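# Squeeze a grip trainer shut, hold, release, leave upright

## Task

Using a single hand, press the grip trainer's two bars together until they stop, keep them fully pressed for several seconds without easing off, then release so they spring apart; at the end the trainer must stand upright on the table by itself, not held in place by the robot.

## Robot and tools

Robot: one arm carrying a five-finger right hand. Scene frame: origin on the table top under the arm base, +z up, +x forward, +y to the left when facing along +x. The base may be slightly tilted. Result lines report the hand point position (metres) and orientation (end_effector_quat_wxyz) plus velocities (m/s, rad/s) in this frame; the printed position gets less accurate at long reach.

Hand point: a spot fixed to the palm, 0.05 m in front of it, where index pad and thumb tip meet in a pinch. Its own axes: +z runs along straightened fingers, +y points out of the palm, +x runs across the palm from thumb toward little finger. Straight fingers extend 0.06-0.07 m past the point along +z. Sideways the hand spans 0.08 m on the little-finger side; on the thumb side 0.02 m with the thumb swung in front of the palm, up to 0.09 m otherwise. A wrist bracket on the little-finger side sits 0.03 m beyond the point along +y and 0.11 m out across the palm, and can collide.

The row: every arm command is one list of 14 numbers, each in [-1, 1], in this order: dx, dy, dz, rx, ry, rz, little, ring, middle, index, thumb_bend, thumb_turn, force_limit, speed. The first six are an offset, not a pose: a displacement and rotation vector in the hand point's own axes, counted from the hand point pose in the most recent result showing it (or, before any such result in the scene and for later calls within one reply, from where the robot is when the action begins). 1.0 equals 0.6 m or 180 degrees. All zeros means go back to that reference pose, not stay still. Finger values are absolute targets: little, ring, middle, index and thumb_bend use +1 straight/open, -1 fully curled; thumb_turn +1 beside the palm, -1 swung in front opposite the fingers. A pinch is roughly index -0.22, thumb_bend -0.75, thumb_turn -0.57. force_limit maps linearly from about 0 N at -1 to 10 N at +1 fingertip force (15 N for the two thumb motors); it only stops closing. speed maps from almost zero at -1 to full at +1 (full travel in 0.6 s). Close at speed -0.9 or lower for a gentle grip, since fast fingers overshoot the limit.

Tools:
- execute_actions {"actions": [...], "pictures": bool}: the list holds zero or one item. Empty list: just report state. {"rows": [[14 numbers], ...], "steps": n}: up to 15 rows and n up to 15 control steps of 1/30 s (default 15); each row is one step, the last one repeats. {"steps": n} alone: wait until n steps (max 300) have elapsed since the previous result, reply time included. Every row is an offset from the same reference pose, not from the row before.
- move {"target": [14 numbers], "speed": m/s 0.002-0.5 default 0.25, "stop_force": N 9-40 optional}: drives the hand point in a straight line toward the offset target over 0.5-10 s (cut off at 10 s); hand numbers are sent at the start. It does not avoid obstacles and may overshoot speed near a straight arm. stop_force halts the path when the wrist sensor feels that much extra push opposing the motion for 2 steps, backs off 2 steps and holds; measured along the line to target, so unreliable on rotating moves; not allowed in the first 0.2 s; omit it when pulling away from something you press on. The added line says how it ended: done, off_target, moving, held, fault or contact, plus limits (paced = pose clipped, held = some steps blocked) and distance to target.
- wait {"seconds": 0-10}: let time pass, nothing new sent.
- zoom_image {"camera": "cam_low" or "cam_wrist", "region": [x0, y0, x1, y1]} in pixels, max 504x504 region. cam_low is 896x504, cam_wrist 616x616.
- show_instructions {}: shows the reference image pages.
- finished_scene {"scene": number}: ends and grades the current scene; irreversible.

Motion details: each step the commanded pose is clipped to 100 mm and 16 degrees from the measured pose, and commands lag about 0.17 s. After an action the arm continues only to the last clipped pose, so check the reported pose and send the remainder. A "pose unreachable" line or HELD mark means the clearance check altered or blocked a step.

Fingers: a motor only starts when its target changes by at least 0.01, then runs until it reaches the target or (closing) hits force_limit, then locks, holding at least 15 N. To squeeze harder, raise force_limit and send a target further closed than hand_measured; to loosen, send one more open. Resending identical numbers keeps the grip. Result fields hand_measured, hand_stopped_by (moving, target, force, stalled, fault), hand_load_n (positive = pushed open), hand_force_limit, hand_speed each list six values in row order. A lost grip shows as loads near 0. With the thumb turned in front of the palm, the hand can wrap objects 0.035-0.08 m across, lying across the palm toward the wrist; turn the thumb before arriving.

Wrist force and torque lines give sensor readings along the hand point axes (offset up to about 4 N, noise up to 2.4 N, saturation near 50 N). "no reading" is normal at start.

Avoid: contact torque over joint limits (141 N m for shoulder and elbow joints, 26.3 N m for wrist joints) or any outside force of 150 N triggers a 10 s stop. The stiff arm can fault with a target only slightly past a firm contact, so approach slowly or use stop_force at low speed. Watch MOTOR HOT (70 °C) lines; 85 °C brakes the arm. Never push or drop anything off the table, avoid slams and hard hits, and leave the trainer upright without the hand supporting it before finishing.

Each tool is called as name([rows], argument=value, ...), one row to a line, values as JSON.

Reference images:

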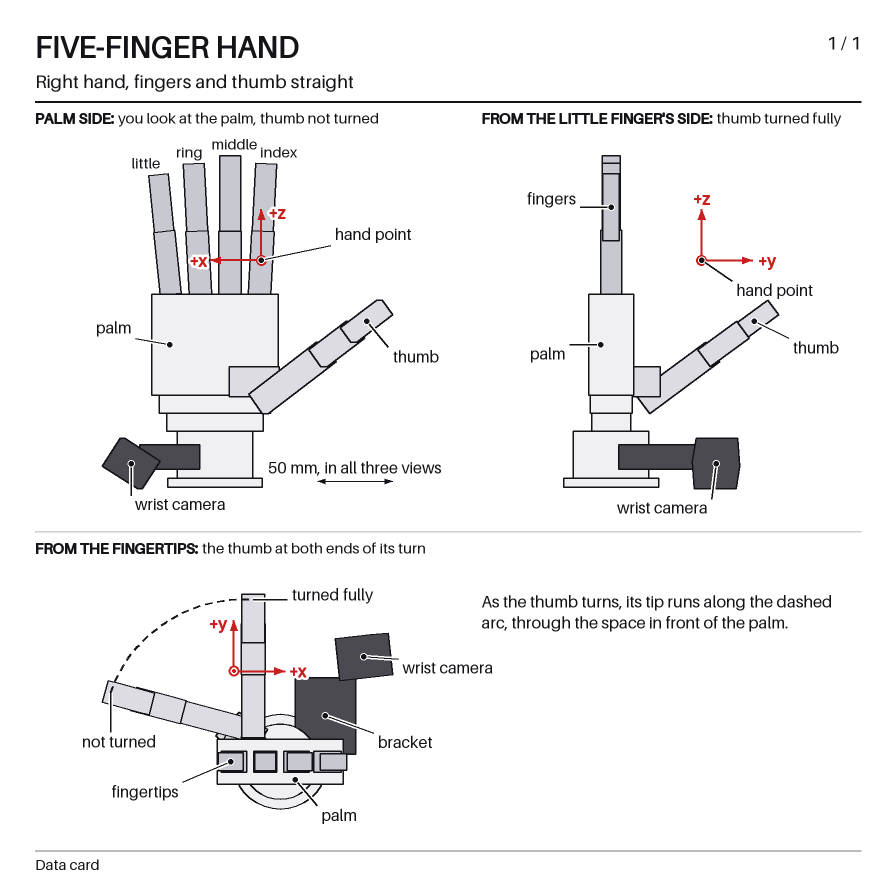

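## Session

execute_actions(actions=[])

Scene clock: 0.00 s of 4800.00 s.
end_effector_position=(+0.6597, +0.4501, +0.2308) hand_measured=(+1.000, +1.000, +1.000, +1.000, +1.000, +1.000) hand_load_n=(+0.0, +0.0, +0.0, +0.0, +0.0, +0.0) hand_stopped_by=(target, target, target, target, target, target) hand_force_limit=0.00 hand_speed=-0.80 end_effector_quat_wxyz=(+0.611, +0.421, +0.667, +0.065) end_effector_velocity=(-0.000, +0.000, +0.001) end_effector_angular_velocity=(-0.001, +0.000, +0.001)
Joint positions: [ 0.837 -0.613  0.903  0.337  2.639 -0.316]
Joint velocities: [ 0.    -0.001 -0.     0.001 -0.    -0.001]
Motor temperatures (°C, as the motors report them): [27 29 30 31 32 34]
Wrist force (N, on the end effector, along its own x y z axes, offset not removed): no reading
Wrist torque (N m, same axes, about the end effector's origin, offset not removed): no reading
Hand target: +0.660, +0.450, +0.231; +0.611, +0.421, +0.667, +0.065

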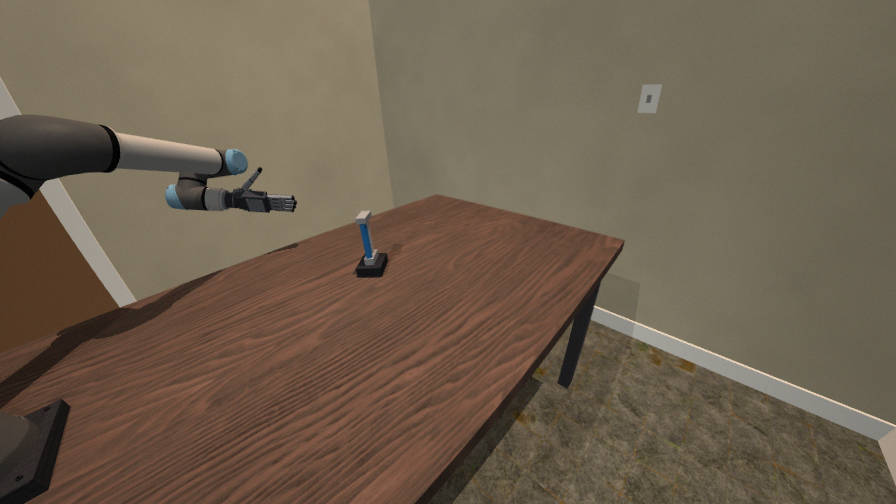

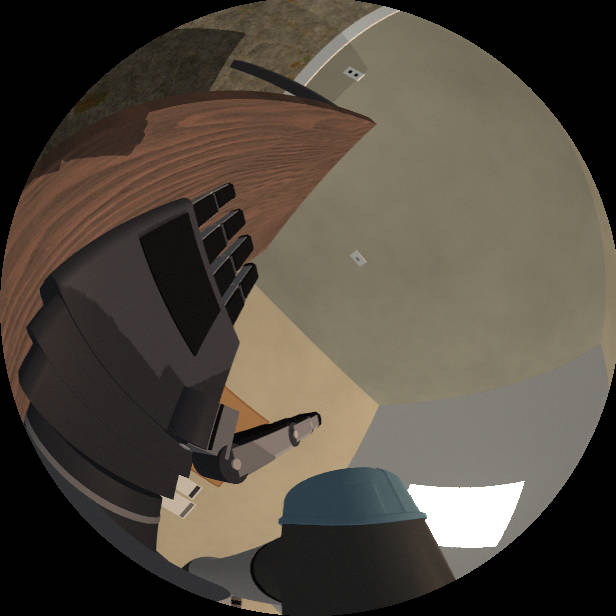

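zoom_image(camera="cam_low", region=[320, 190, 430, 290])

Region (320, 190, 430, 290) of cam_low's 896x504 image, scaled by 4.582, with more detail than that image has; it fills the top 458 rows of this view, and the rest is white.

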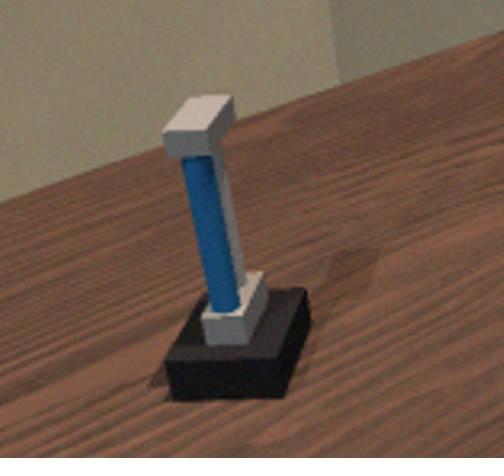

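move(target=[-0.632,-0.652,0.225,-0.404,0.066,-0.232,1,1,1,1,1,-1,0,0.5], speed=0.3)

Scene clock: 53.17 s of 4800.00 s.
end_effector_position=(+0.5506, -0.1008, +0.2510) hand_measured=(+1.000, +1.000, +1.000, +1.000, +1.000, -1.000) hand_load_n=(+0.0, +0.0, +0.0, +0.0, +0.0, +0.0) hand_stopped_by=(target, target, target, target, target, target) hand_force_limit=0.00 hand_speed=0.50 end_effector_quat_wxyz=(+0.651, -0.271, +0.657, +0.269) end_effector_velocity=(+0.000, -0.001, -0.000) end_effector_angular_velocity=(+0.022, -0.026, +0.010)
Joint positions: [-0.778 -1.041  1.75  -0.739 -0.126 -1.496]
Joint velocities: [ 0.003  0.067 -0.09   0.296 -0.005 -0.275]
Motor temperatures (°C, as the motors report them): [27 29 30 31 32 34]
Wrist force (N, on the end effector, along its own x y z axes, offset not removed): [1.3 -2.7 -1.4]
Wrist torque (N m, same axes, about the end effector's origin, offset not removed): [-0.25 -0.22 -0.01]
Hand target: +0.551, -0.101, +0.251; +0.652, -0.271, +0.655, +0.270
Off the commanded pose: 0.001 m, 1 deg.
After step 90, 46.77 s passed at rest.
move: done
camera_calibration (this result's frames):
cam_wrist: T_world_to_cam=[[-0.677329, 0.727564, 0.108973, 0.422706], [-0.346096, -0.44584, 0.825496, -0.065254], [0.649186, 0.521418, 0.553788, -0.317707], [0, 0, 0, 1]] pos_world=[0.469978, -0.170981, 0.183746]

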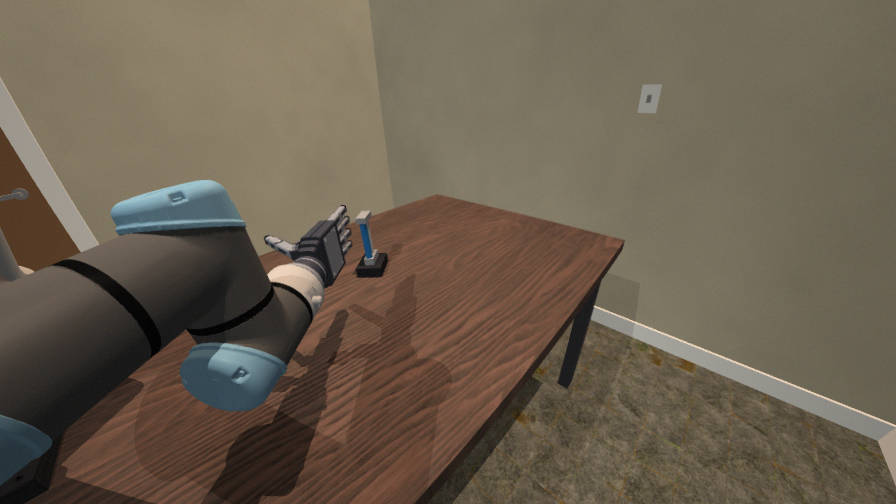

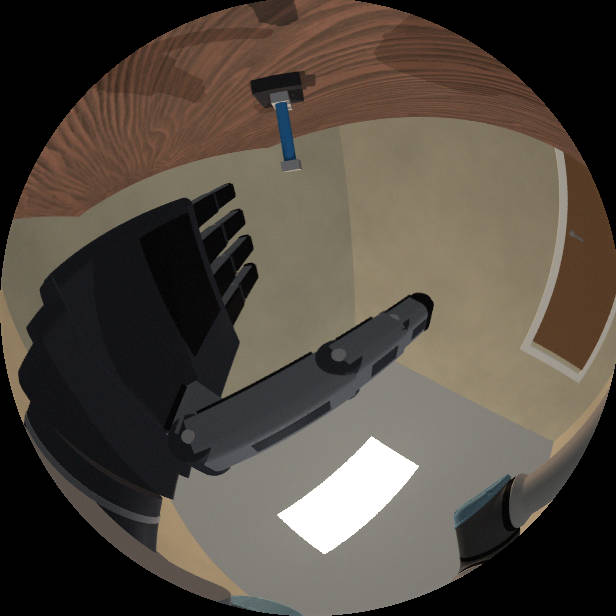

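move(target=[0.2,-0.062,0.166,0,0,0,1,1,1,1,1,-1,0,0.5], speed=0.12)

zoom_image(camera="cam_wrist", region=[180, 60, 430, 310])

Scene clock: 69.53 s of 4800.00 s.
end_effector_position=(+0.6463, -0.0574, +0.1301) hand_measured=(+1.000, +1.000, +1.000, +1.000, +1.000, -1.000) hand_load_n=(+0.0, +0.0, +0.0, +0.0, +0.0, +0.0) hand_stopped_by=(target, target, target, target, target, target) hand_force_limit=0.00 hand_speed=0.50 end_effector_quat_wxyz=(+0.651, -0.271, +0.656, +0.269) end_effector_velocity=(+0.002, +0.001, -0.002) end_effector_angular_velocity=(-0.001, +0.003, -0.000)
Joint positions: [-0.594 -0.736  1.59  -0.814  0.059 -1.568]
Joint velocities: [ 0.003  0.012 -0.019  0.051  0.003 -0.042]
Motor temperatures (°C, as the motors report them): [27 29 30 31 32 34]
Wrist force (N, on the end effector, along its own x y z axes, offset not removed): [1.4 2.0 0.7]
Wrist torque (N m, same axes, about the end effector's origin, offset not removed): [0.35 -0.48 0.21]
Hand target: +0.646, -0.057, +0.130; +0.651, -0.271, +0.656, +0.269
Off the commanded pose: 0.000 m, 0 deg.
After step 100, 11.17 s passed at rest.
move: done
camera_calibration (this result's frames):
cam_wrist: T_world_to_cam=[[-0.677432, 0.72746, 0.10903, 0.469209], [-0.346984, -0.446718, 0.824649, 0.0875935], [0.648605, 0.520812, 0.555038, -0.33529], [0, 0, 0, 1]] pos_world=[0.565722, -0.127578, 0.0627071]

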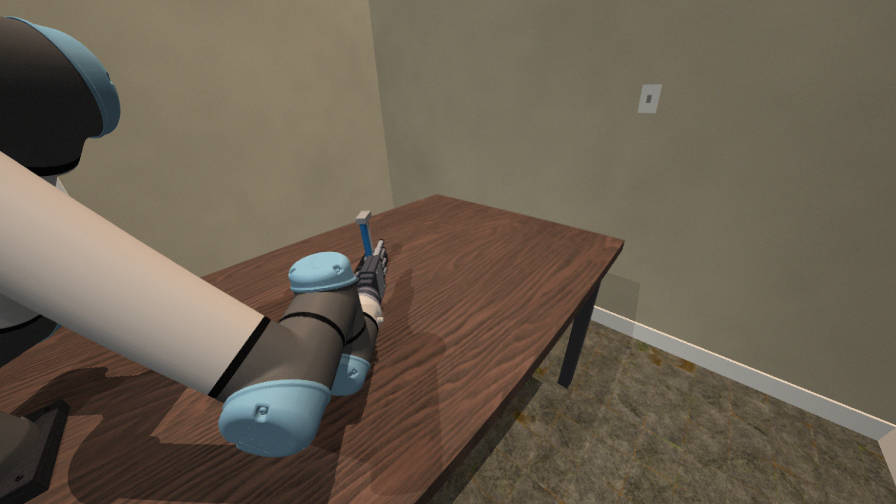

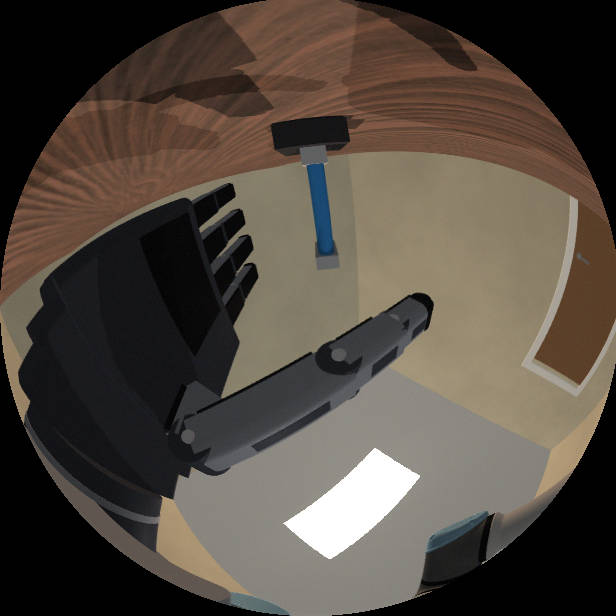

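Region (180, 60, 430, 310) of cam_wrist's 616x616 image, scaled by 2.016, with more detail than that image has.

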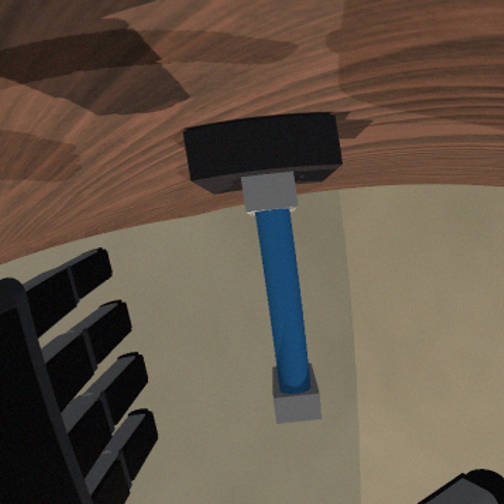

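move(target=[0,0.045,0.28,0,0,0,1,1,1,1,1,-1,0,0.5], speed=0.08)

Scene clock: 89.90 s of 4800.00 s.
end_effector_position=(+0.7461, +0.0801, +0.1288) hand_measured=(+1.000, +1.000, +1.000, +1.000, +1.000, -1.000) hand_load_n=(+0.0, +0.0, +0.0, +0.0, +0.0, +0.0) hand_stopped_by=(target, target, target, target, target, target) hand_force_limit=0.00 hand_speed=0.50 end_effector_quat_wxyz=(+0.651, -0.271, +0.656, +0.269) end_effector_velocity=(+0.002, +0.002, -0.001) end_effector_angular_velocity=(-0.000, +0.001, -0.000)
Joint positions: [-0.306 -0.668  1.438 -0.763  0.347 -1.533]
Joint velocities: [ 0.004  0.003 -0.005  0.005  0.004 -0.002]
Motor temperatures (°C, as the motors report them): [27 29 30 31 32 34]
Wrist force (N, on the end effector, along its own x y z axes, offset not removed): [-0.3 1.1 -2.2]
Wrist torque (N m, same axes, about the end effector's origin, offset not removed): [0.21 0.22 -0.08]
Hand target: +0.746, +0.080, +0.129; +0.651, -0.271, +0.656, +0.269
Off the commanded pose: 0.000 m, 0 deg.
After step 90, 14.77 s passed at rest.
move: done
camera_calibration (this result's frames):
cam_wrist: T_world_to_cam=[[-0.677433, 0.727443, 0.109141, 0.436904], [-0.347042, -0.446891, 0.824531, 0.184814], [0.648573, 0.520688, 0.555192, -0.470954], [0, 0, 0, 1]] pos_world=[0.665559, 0.00998918, 0.0614002]

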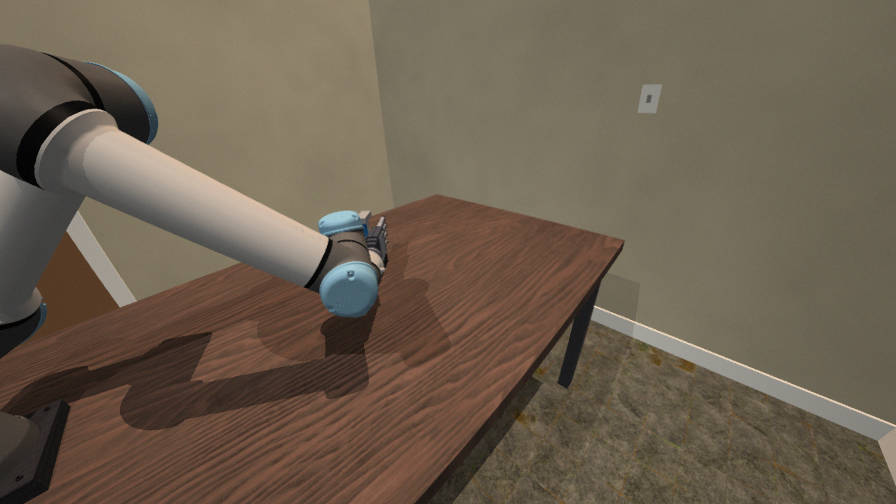

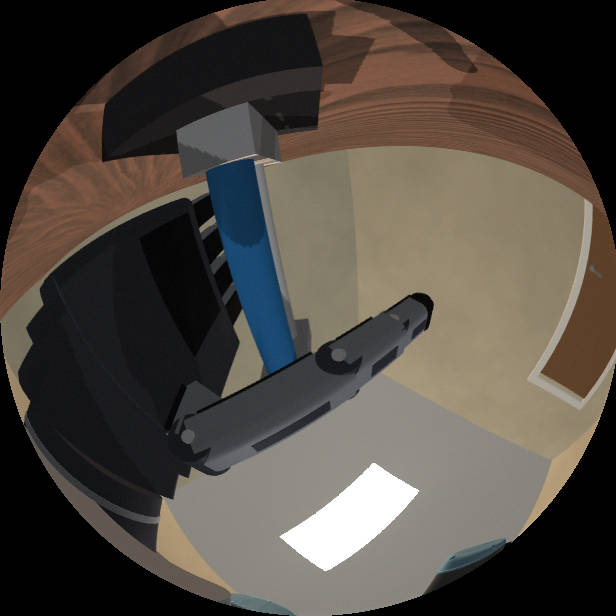

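move(target=[0,0,0.035,0,0,0,1,1,1,1,1,-1,0,0.5], speed=0.03)

Scene clock: 98.27 s of 4800.00 s.
end_effector_position=(+0.7608, +0.0948, +0.1287) hand_measured=(+1.000, +1.000, +1.000, +1.000, +1.000, -1.000) hand_load_n=(+0.0, +0.0, +0.0, +0.0, +0.0, +0.0) hand_stopped_by=(target, target, target, target, target, target) hand_force_limit=0.00 hand_speed=0.50 end_effector_quat_wxyz=(+0.651, -0.271, +0.656, +0.269) end_effector_velocity=(+0.001, +0.002, -0.001) end_effector_angular_velocity=(+0.000, +0.001, +0.000)
Joint positions: [-0.274 -0.648  1.395 -0.741  0.378 -1.532]
Joint velocities: [ 0.004  0.003 -0.005  0.003  0.003 -0.001]
Motor temperatures (°C, as the motors report them): [27 29 30 31 32 34]
Wrist force (N, on the end effector, along its own x y z axes, offset not removed): [-2.6 -0.7 -4.5]
Wrist torque (N m, same axes, about the end effector's origin, offset not removed): [0.18 0.55 -0.16]
Hand target: +0.761, +0.095, +0.129; +0.651, -0.271, +0.656, +0.269
Off the commanded pose: 0.000 m, 0 deg.
After step 90, 4.30 s passed at rest.
move: done
camera_calibration (this result's frames):
cam_wrist: T_world_to_cam=[[-0.677413, 0.727432, 0.109338, 0.436176], [-0.346964, -0.447032, 0.824487, 0.196553], [0.648635, 0.520582, 0.555218, -0.488068], [0, 0, 0, 1]] pos_world=[0.680246, 0.0246565, 0.0612385]

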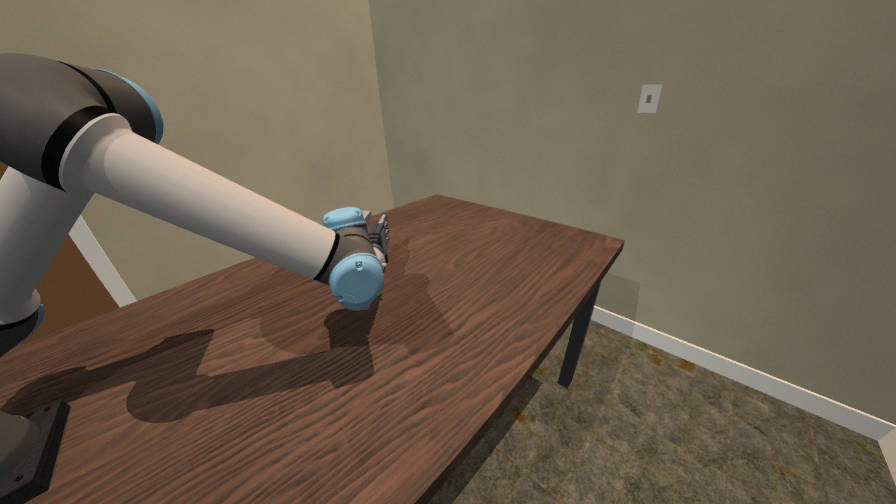

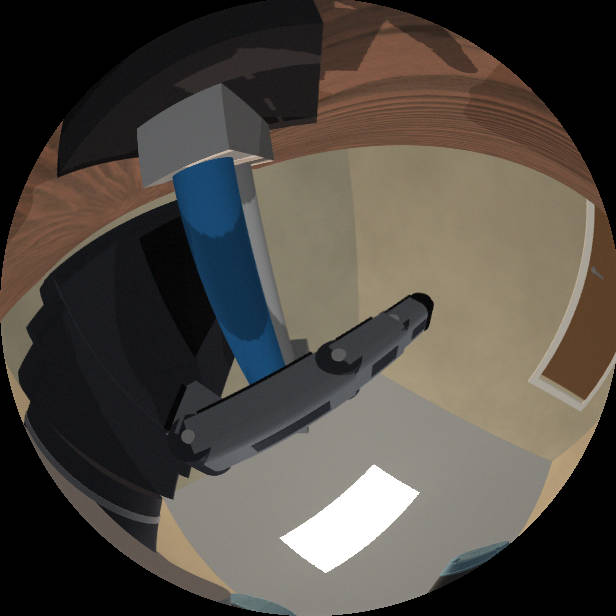

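move(target=[0,0,0,0,0,0,-1,-1,-1,-1,-1,-1,-0.4,-0.6])

Scene clock: 105.13 s of 4800.00 s.
end_effector_position=(+0.7608, +0.0948, +0.1287) hand_measured=(-1.000, -1.000, -0.552, -1.000, +0.026, -1.000) hand_load_n=(+0.0, +1.0, +4.5, +0.0, +4.5, +0.5) hand_stopped_by=(target, target, force, target, force, target) hand_force_limit=-0.40 hand_speed=-0.60 end_effector_quat_wxyz=(+0.651, -0.271, +0.656, +0.269) end_effector_velocity=(+0.000, +0.000, +0.001) end_effector_angular_velocity=(-0.000, -0.001, +0.000)
Joint positions: [-0.274 -0.648  1.395 -0.741  0.378 -1.532]
Joint velocities: [ 0.    -0.001 -0.     0.001 -0.    -0.   ]
Motor temperatures (°C, as the motors report them): [27 29 30 31 32 34]
Wrist force (N, on the end effector, along its own x y z axes, offset not removed): [0.8 5.8 -1.6]
Wrist torque (N m, same axes, about the end effector's origin, offset not removed): [0.72 -0.09 0.39]
Hand target: +0.761, +0.095, +0.129; +0.651, -0.271, +0.656, +0.269
Off the commanded pose: 0.000 m, 0 deg.
After step 90, 0.60 s passed at rest.
move: done
camera_calibration (this result's frames):
cam_wrist: T_world_to_cam=[[-0.677417, 0.727428, 0.10934, 0.436177], [-0.34696, -0.447035, 0.824487, 0.19655], [0.648633, 0.520585, 0.555217, -0.488066], [0, 0, 0, 1]] pos_world=[0.680244, 0.0246575, 0.0612387]

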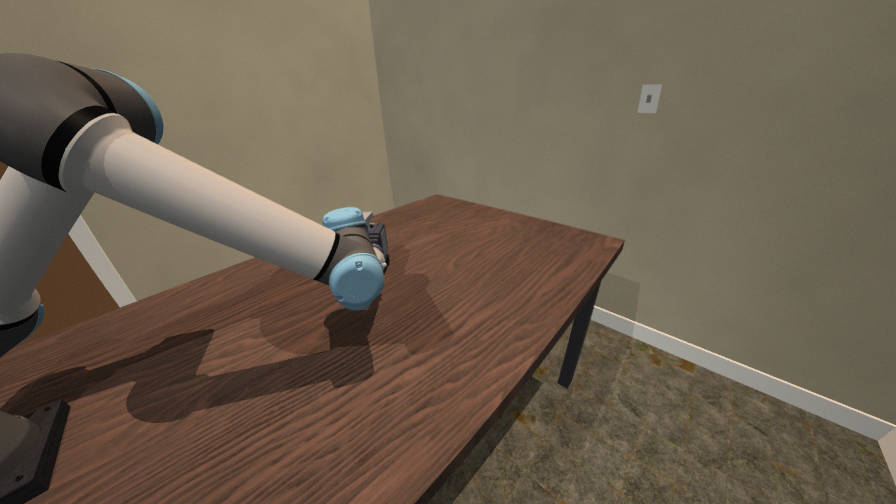

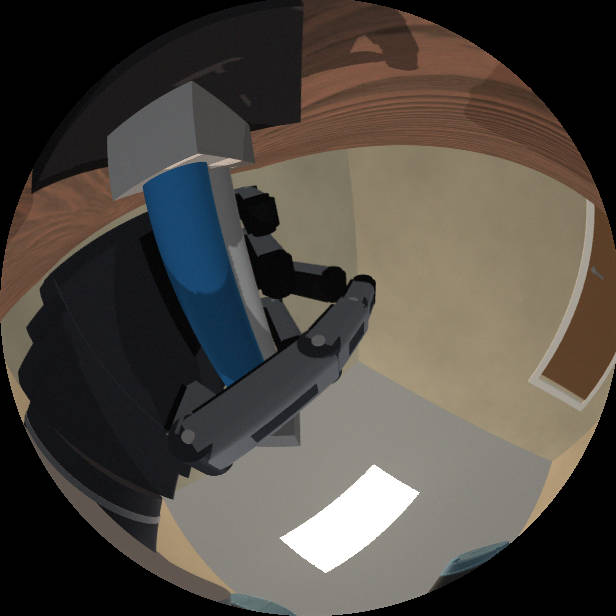

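move(target=[0,0,0,0,0,0,-1,-1,-0.99,-1,0.5,-1,0.2,-0.4])

move(target=[0,0,0,0,0,0,-1,-1,-0.99,-1,-1,-1,0.2,-0.6])

zoom_image(camera="cam_wrist", region=[60, 60, 460, 460])

Scene clock: 113.87 s of 4800.00 s.
end_effector_position=(+0.7608, +0.0948, +0.1287) hand_measured=(-1.000, -1.000, -0.990, -1.000, +0.500, -1.000) hand_load_n=(+0.0, +1.0, +0.0, +0.0, +0.0, +0.0) hand_stopped_by=(target, target, target, target, target, target) hand_force_limit=0.20 hand_speed=-0.40 end_effector_quat_wxyz=(+0.651, -0.271, +0.656, +0.269) end_effector_velocity=(-0.000, +0.000, +0.000) end_effector_angular_velocity=(+0.000, +0.000, +0.000)
Joint positions: [-0.274 -0.648  1.395 -0.741  0.378 -1.532]
Joint velocities: [ 0. -0.  0.  0. -0.  0.]
Motor temperatures (°C, as the motors report them): [27 29 30 31 32 34]
Wrist force (N, on the end effector, along its own x y z axes, offset not removed): [-2.7 1.6 1.4]
Wrist torque (N m, same axes, about the end effector's origin, offset not removed): [-0.06 0.24 -0.16]
Hand target: +0.761, +0.095, +0.129; +0.651, -0.271, +0.656, +0.269
Off the commanded pose: 0.000 m, 0 deg.
After step 90, 4.70 s passed at rest.
move: done
camera_calibration (this result's frames):
cam_wrist: T_world_to_cam=[[-0.677417, 0.727428, 0.109339, 0.436177], [-0.34696, -0.447035, 0.824487, 0.19655], [0.648633, 0.520585, 0.555217, -0.488066], [0, 0, 0, 1]] pos_world=[0.680244, 0.0246573, 0.0612388]

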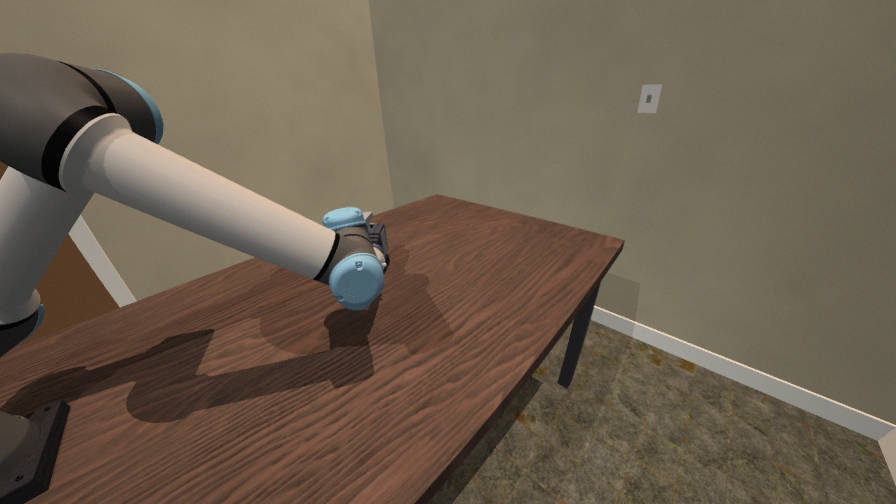

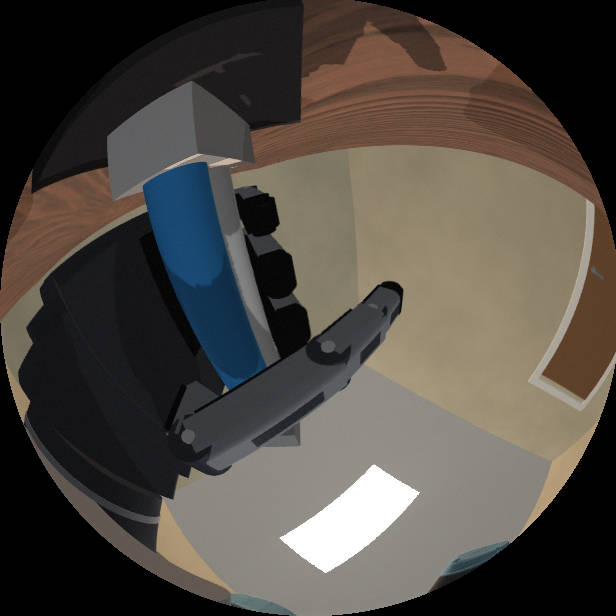

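Scene clock: 115.37 s of 4800.00 s.
end_effector_position=(+0.7608, +0.0948, +0.1287) hand_measured=(-1.000, -1.000, -0.990, -1.000, -0.004, -1.000) hand_load_n=(+0.0, +1.0, -1.0, +0.0, +9.0, +2.5) hand_stopped_by=(target, target, target, target, force, target) hand_force_limit=0.20 hand_speed=-0.60 end_effector_quat_wxyz=(+0.651, -0.271, +0.656, +0.269) end_effector_velocity=(-0.000, +0.000, +0.000) end_effector_angular_velocity=(+0.000, -0.000, +0.000)
Joint positions: [-0.274 -0.648  1.395 -0.741  0.378 -1.532]
Joint velocities: [ 0. -0.  0. -0. -0.  0.]
Motor temperatures (°C, as the motors report them): [27 29 30 31 32 34]
Wrist force (N, on the end effector, along its own x y z axes, offset not removed): [1.4 0.4 5.6]
Wrist torque (N m, same axes, about the end effector's origin, offset not removed): [-0.17 -0.54 -0.05]
Hand target: +0.761, +0.095, +0.129; +0.651, -0.271, +0.656, +0.269
Off the commanded pose: 0.000 m, 0 deg.
move: done
camera_calibration (this result's frames):
cam_wrist: T_world_to_cam=[[-0.677417, 0.727428, 0.109339, 0.436177], [-0.34696, -0.447035, 0.824487, 0.19655], [0.648633, 0.520585, 0.555217, -0.488066], [0, 0, 0, 1]] pos_world=[0.680244, 0.0246573, 0.0612388]

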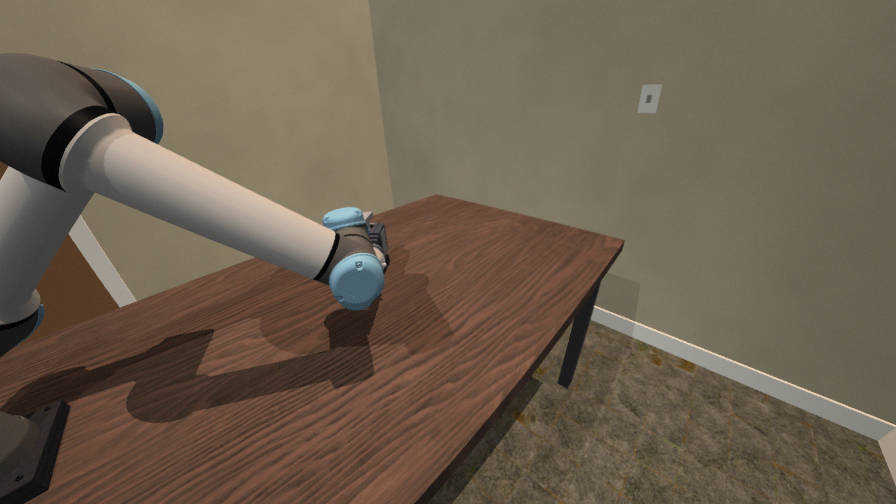

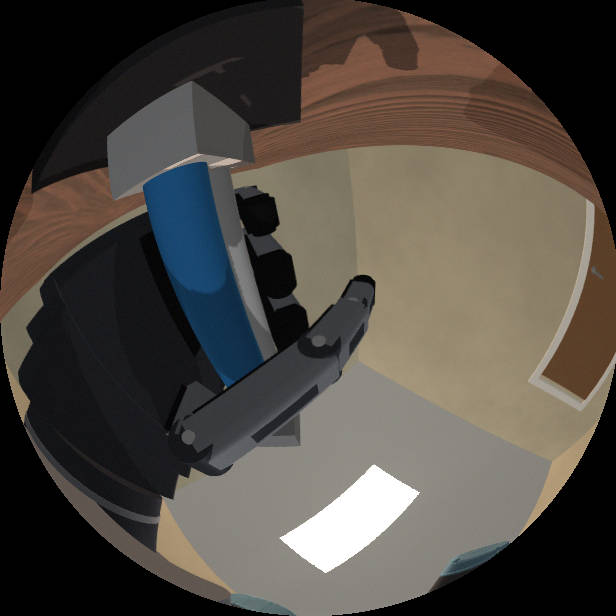

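Region (60, 60, 460, 460) of cam_wrist's 616x616 image, scaled by 1.260, with more detail than that image has.

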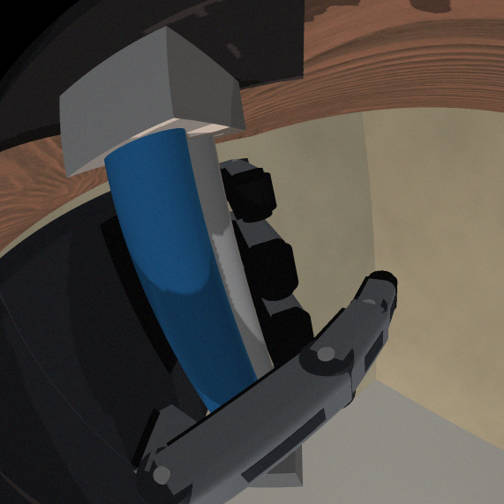

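move(target=[0,0,0,0,0,0,-1,-1,-0.99,-1,-0.98,-1,1,-0.7])

Scene clock: 127.10 s of 4800.00 s.
end_effector_position=(+0.7608, +0.0948, +0.1287) hand_measured=(-1.000, -1.000, -0.990, -1.000, -0.090, -1.000) hand_load_n=(+0.0, +1.0, -2.0, +0.0, +15.0, +4.0) hand_stopped_by=(target, target, target, target, force, target) hand_force_limit=1.00 hand_speed=-0.70 end_effector_quat_wxyz=(+0.651, -0.271, +0.656, +0.269) end_effector_velocity=(+0.000, -0.000, -0.000) end_effector_angular_velocity=(-0.000, -0.000, -0.000)
Joint positions: [-0.274 -0.648  1.395 -0.741  0.378 -1.532]
Joint velocities: [-0.  0.  0. -0.  0. -0.]
Motor temperatures (°C, as the motors report them): [27 29 30 31 32 34]
Wrist force (N, on the end effector, along its own x y z axes, offset not removed): [-3.8 1.0 -3.3]
Wrist torque (N m, same axes, about the end effector's origin, offset not removed): [0.25 0.48 -0.27]
Hand target: +0.761, +0.095, +0.129; +0.651, -0.271, +0.656, +0.269
Off the commanded pose: 0.000 m, 0 deg.
After step 90, 8.03 s passed at rest.
move: done
camera_calibration (this result's frames):
cam_wrist: T_world_to_cam=[[-0.677417, 0.727428, 0.109339, 0.436177], [-0.34696, -0.447035, 0.824487, 0.19655], [0.648633, 0.520585, 0.555217, -0.488066], [0, 0, 0, 1]] pos_world=[0.680244, 0.0246574, 0.0612388]

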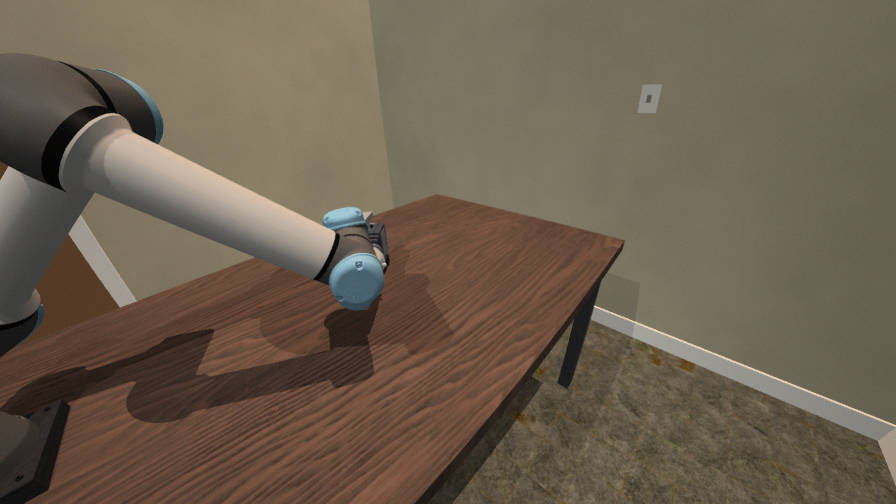

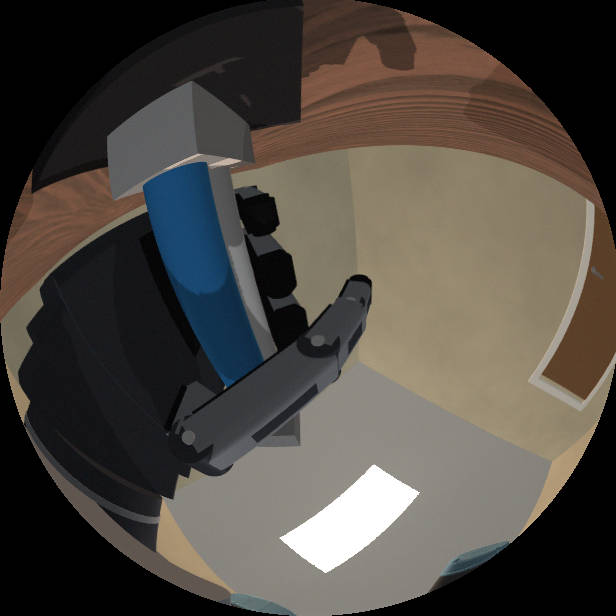

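move(target=[0,0,0,0,0,0,1,1,1,1,1,-1,1,0.3])

move(target=[0,-0.048,-0.033,0,0,0,1,1,1,1,1,-1,1,0.3], speed=0.04)

move(target=[0,0,0,0,0,0,1,1,-0.3,-0.3,-0.8,-1,-0.5,-0.7])

Scene clock: 154.03 s of 4800.00 s.
end_effector_position=(+0.7608, +0.0948, +0.1287) hand_measured=(+1.000, +1.000, +1.000, +1.000, +1.000, -1.000) hand_load_n=(+0.0, +0.0, +0.0, +0.0, +0.0, +0.0) hand_stopped_by=(target, target, target, target, target, target) hand_force_limit=1.00 hand_speed=0.30 end_effector_quat_wxyz=(+0.651, -0.271, +0.656, +0.269) end_effector_velocity=(+0.000, -0.000, -0.000) end_effector_angular_velocity=(+0.001, +0.001, +0.000)
Joint positions: [-0.274 -0.648  1.395 -0.741  0.378 -1.532]
Joint velocities: [ 0.     0.001 -0.    -0.    -0.     0.002]
Motor temperatures (°C, as the motors report them): [27 29 30 31 32 34]
Wrist force (N, on the end effector, along its own x y z axes, offset not removed): [2.4 0.5 1.2]
Wrist torque (N m, same axes, about the end effector's origin, offset not removed): [-0.02 -0.42 0.19]
Hand target: +0.761, +0.095, +0.129; +0.651, -0.271, +0.656, +0.269
Off the commanded pose: 0.000 m, 0 deg.
After step 90, 22.73 s passed at rest.
move: done
camera_calibration (this result's frames):
cam_wrist: T_world_to_cam=[[-0.677415, 0.72743, 0.109339, 0.436177], [-0.346962, -0.447034, 0.824487, 0.19655], [0.648635, 0.520583, 0.555218, -0.488066], [0, 0, 0, 1]] pos_world=[0.680244, 0.0246551, 0.0612389]

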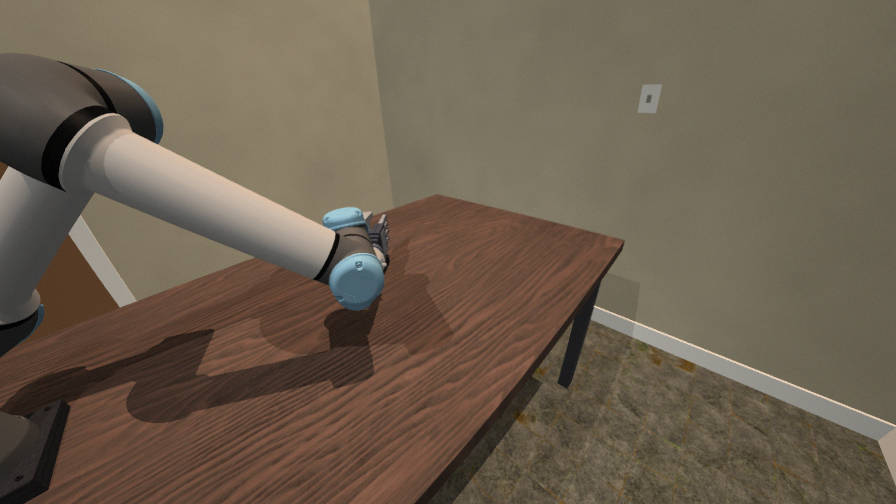

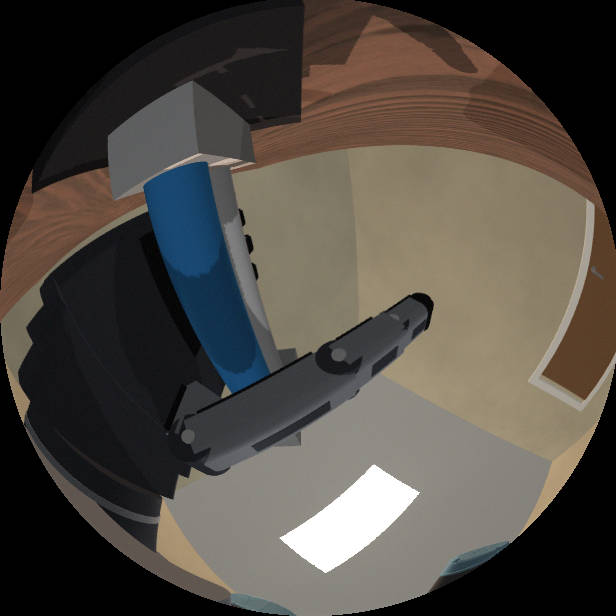

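Scene clock: 155.30 s of 4800.00 s.
end_effector_position=(+0.7670, +0.0606, +0.1287) hand_measured=(+1.000, +1.000, +1.000, +1.000, +1.000, -1.000) hand_load_n=(+0.0, +0.0, +0.0, +0.0, +0.0, +0.0) hand_stopped_by=(target, target, target, target, target, target) hand_force_limit=1.00 hand_speed=0.30 end_effector_quat_wxyz=(+0.651, -0.271, +0.656, +0.269) end_effector_velocity=(+0.001, -0.002, +0.001) end_effector_angular_velocity=(-0.002, -0.002, +0.000)
Joint positions: [-0.319 -0.621  1.34  -0.713  0.333 -1.533]
Joint velocities: [-0.002  0.001 -0.005  0.003 -0.003 -0.002]
Motor temperatures (°C, as the motors report them): [27 29 30 31 32 34]
Wrist force (N, on the end effector, along its own x y z axes, offset not removed): [1.0 2.9 0.6]
Wrist torque (N m, same axes, about the end effector's origin, offset not removed): [0.38 -0.27 0.23]
Hand target: +0.767, +0.060, +0.129; +0.651, -0.271, +0.656, +0.269
Off the commanded pose: 0.000 m, 0 deg.
move: done
camera_calibration (this result's frames):
cam_wrist: T_world_to_cam=[[-0.677398, 0.727442, 0.109368, 0.465202], [-0.346977, -0.447061, 0.824465, 0.183383], [0.648644, 0.520543, 0.555244, -0.474389], [0, 0, 0, 1]] pos_world=[0.686466, -0.00948391, 0.0613301]

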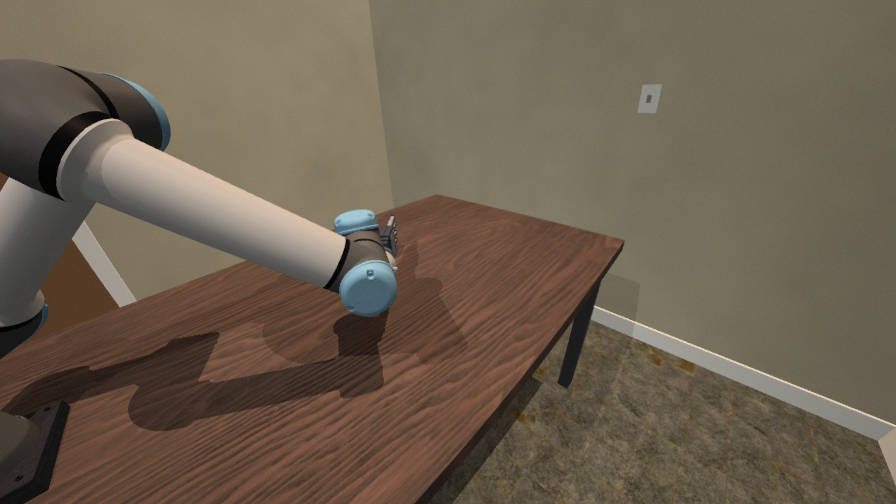

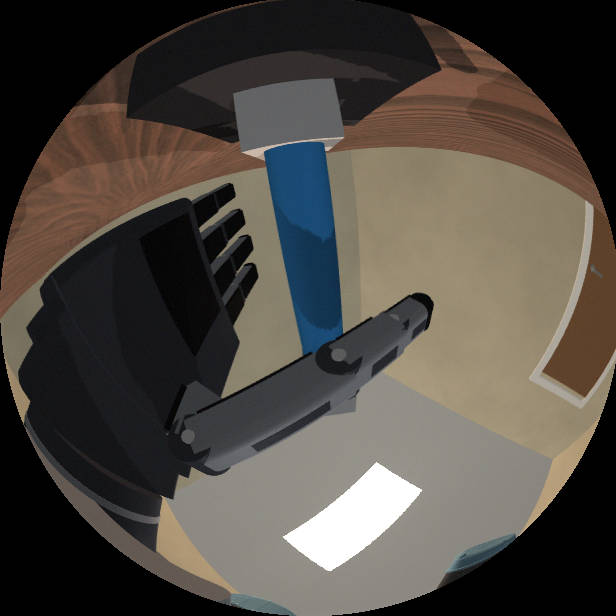

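Scene clock: 158.03 s of 4800.00 s.
end_effector_position=(+0.7670, +0.0606, +0.1288) hand_measured=(+1.000, +1.000, -0.230, -0.230, +0.228, -1.000) hand_load_n=(+0.0, +0.0, +2.5, +2.5, +4.0, +1.0) hand_stopped_by=(target, target, force, force, force, target) hand_force_limit=-0.50 hand_speed=-0.70 end_effector_quat_wxyz=(+0.651, -0.271, +0.656, +0.269) end_effector_velocity=(+0.000, +0.000, +0.000) end_effector_angular_velocity=(+0.000, +0.000, +0.000)
Joint positions: [-0.319 -0.621  1.34  -0.713  0.333 -1.533]
Joint velocities: [ 0.     0.    -0.     0.     0.     0.001]
Motor temperatures (°C, as the motors report them): [27 29 30 31 32 34]
Wrist force (N, on the end effector, along its own x y z axes, offset not removed): [-4.6 1.3 -2.5]
Wrist torque (N m, same axes, about the end effector's origin, offset not removed): [-0.14 0.66 -0.10]
Hand target: +0.767, +0.061, +0.129; +0.651, -0.271, +0.656, +0.269
Off the commanded pose: 0.000 m, 0 deg.
move: done
camera_calibration (this result's frames):
cam_wrist: T_world_to_cam=[[-0.6774, 0.72744, 0.109363, 0.465201], [-0.34698, -0.447061, 0.824464, 0.18338], [0.64864, 0.520545, 0.555246, -0.474392], [0, 0, 0, 1]] pos_world=[0.686466, -0.00948155, 0.0613383]

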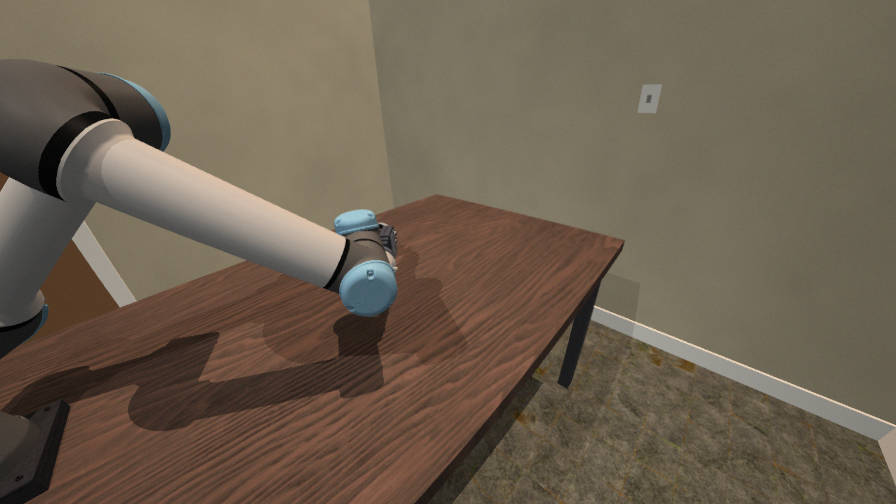

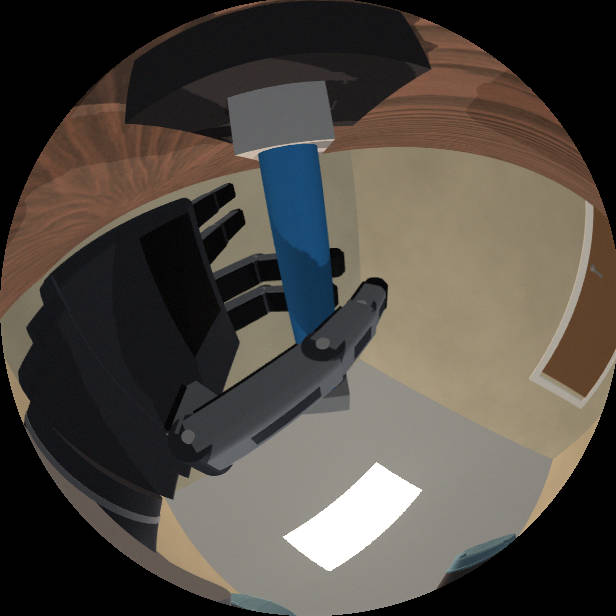

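move(target=[0,0,0,0,0,0,1,1,-1,-1,-0.8,-1,1,-0.85])

Scene clock: 166.47 s of 4800.00 s.
end_effector_position=(+0.7670, +0.0606, +0.1288) hand_measured=(+1.000, +1.000, -1.000, -1.000, +0.226, -1.000) hand_load_n=(+0.0, +0.0, +0.0, +0.0, +0.0, +0.0) hand_stopped_by=(target, target, target, target, force, target) hand_force_limit=1.00 hand_speed=-0.85 end_effector_quat_wxyz=(+0.651, -0.271, +0.656, +0.269) end_effector_velocity=(-0.000, +0.000, +0.000) end_effector_angular_velocity=(+0.001, +0.001, +0.000)
Joint positions: [-0.319 -0.621  1.34  -0.713  0.333 -1.533]
Joint velocities: [ 0.    -0.     0.001 -0.     0.     0.001]
Motor temperatures (°C, as the motors report them): [27 29 30 31 32 34]
Wrist force (N, on the end effector, along its own x y z axes, offset not removed): [0.2 0.5 3.3]
Wrist torque (N m, same axes, about the end effector's origin, offset not removed): [-0.04 -0.13 0.12]
Hand target: +0.767, +0.061, +0.129; +0.651, -0.271, +0.656, +0.269
Off the commanded pose: 0.000 m, 0 deg.
After step 90, 2.10 s passed at rest.
move: done
camera_calibration (this result's frames):
cam_wrist: T_world_to_cam=[[-0.677401, 0.72744, 0.109357, 0.465203], [-0.346985, -0.447059, 0.824463, 0.183383], [0.648637, 0.520547, 0.555249, -0.47439], [0, 0, 0, 1]] pos_world=[0.686467, -0.00948199, 0.0613383]

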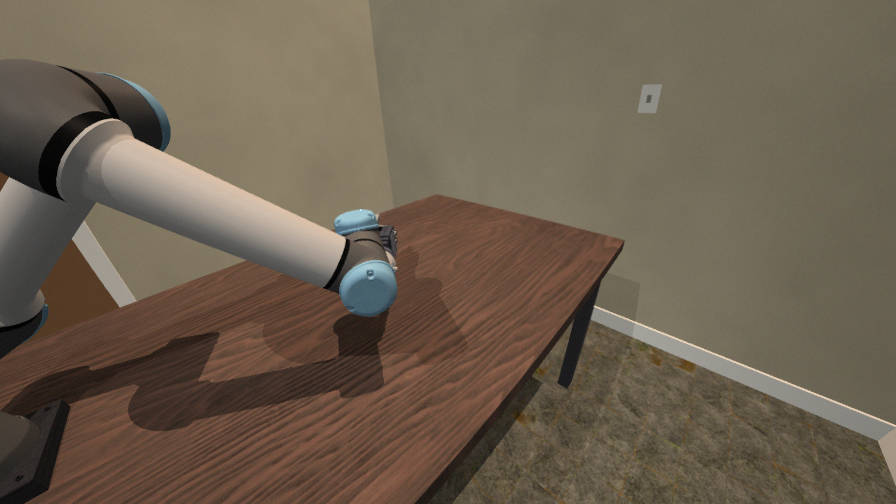

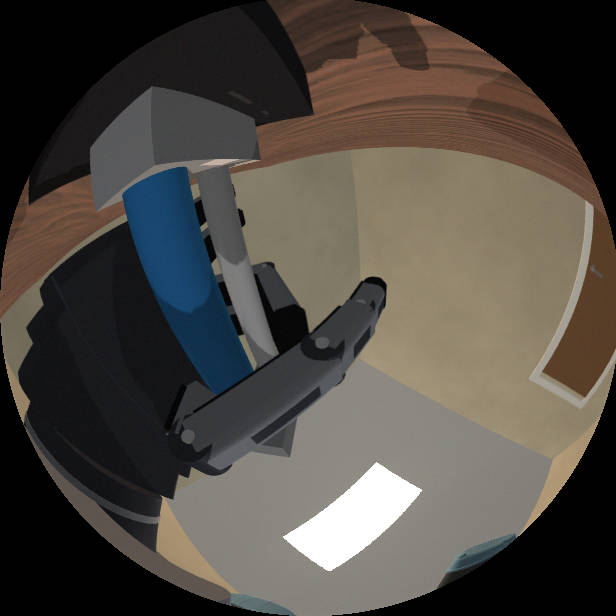

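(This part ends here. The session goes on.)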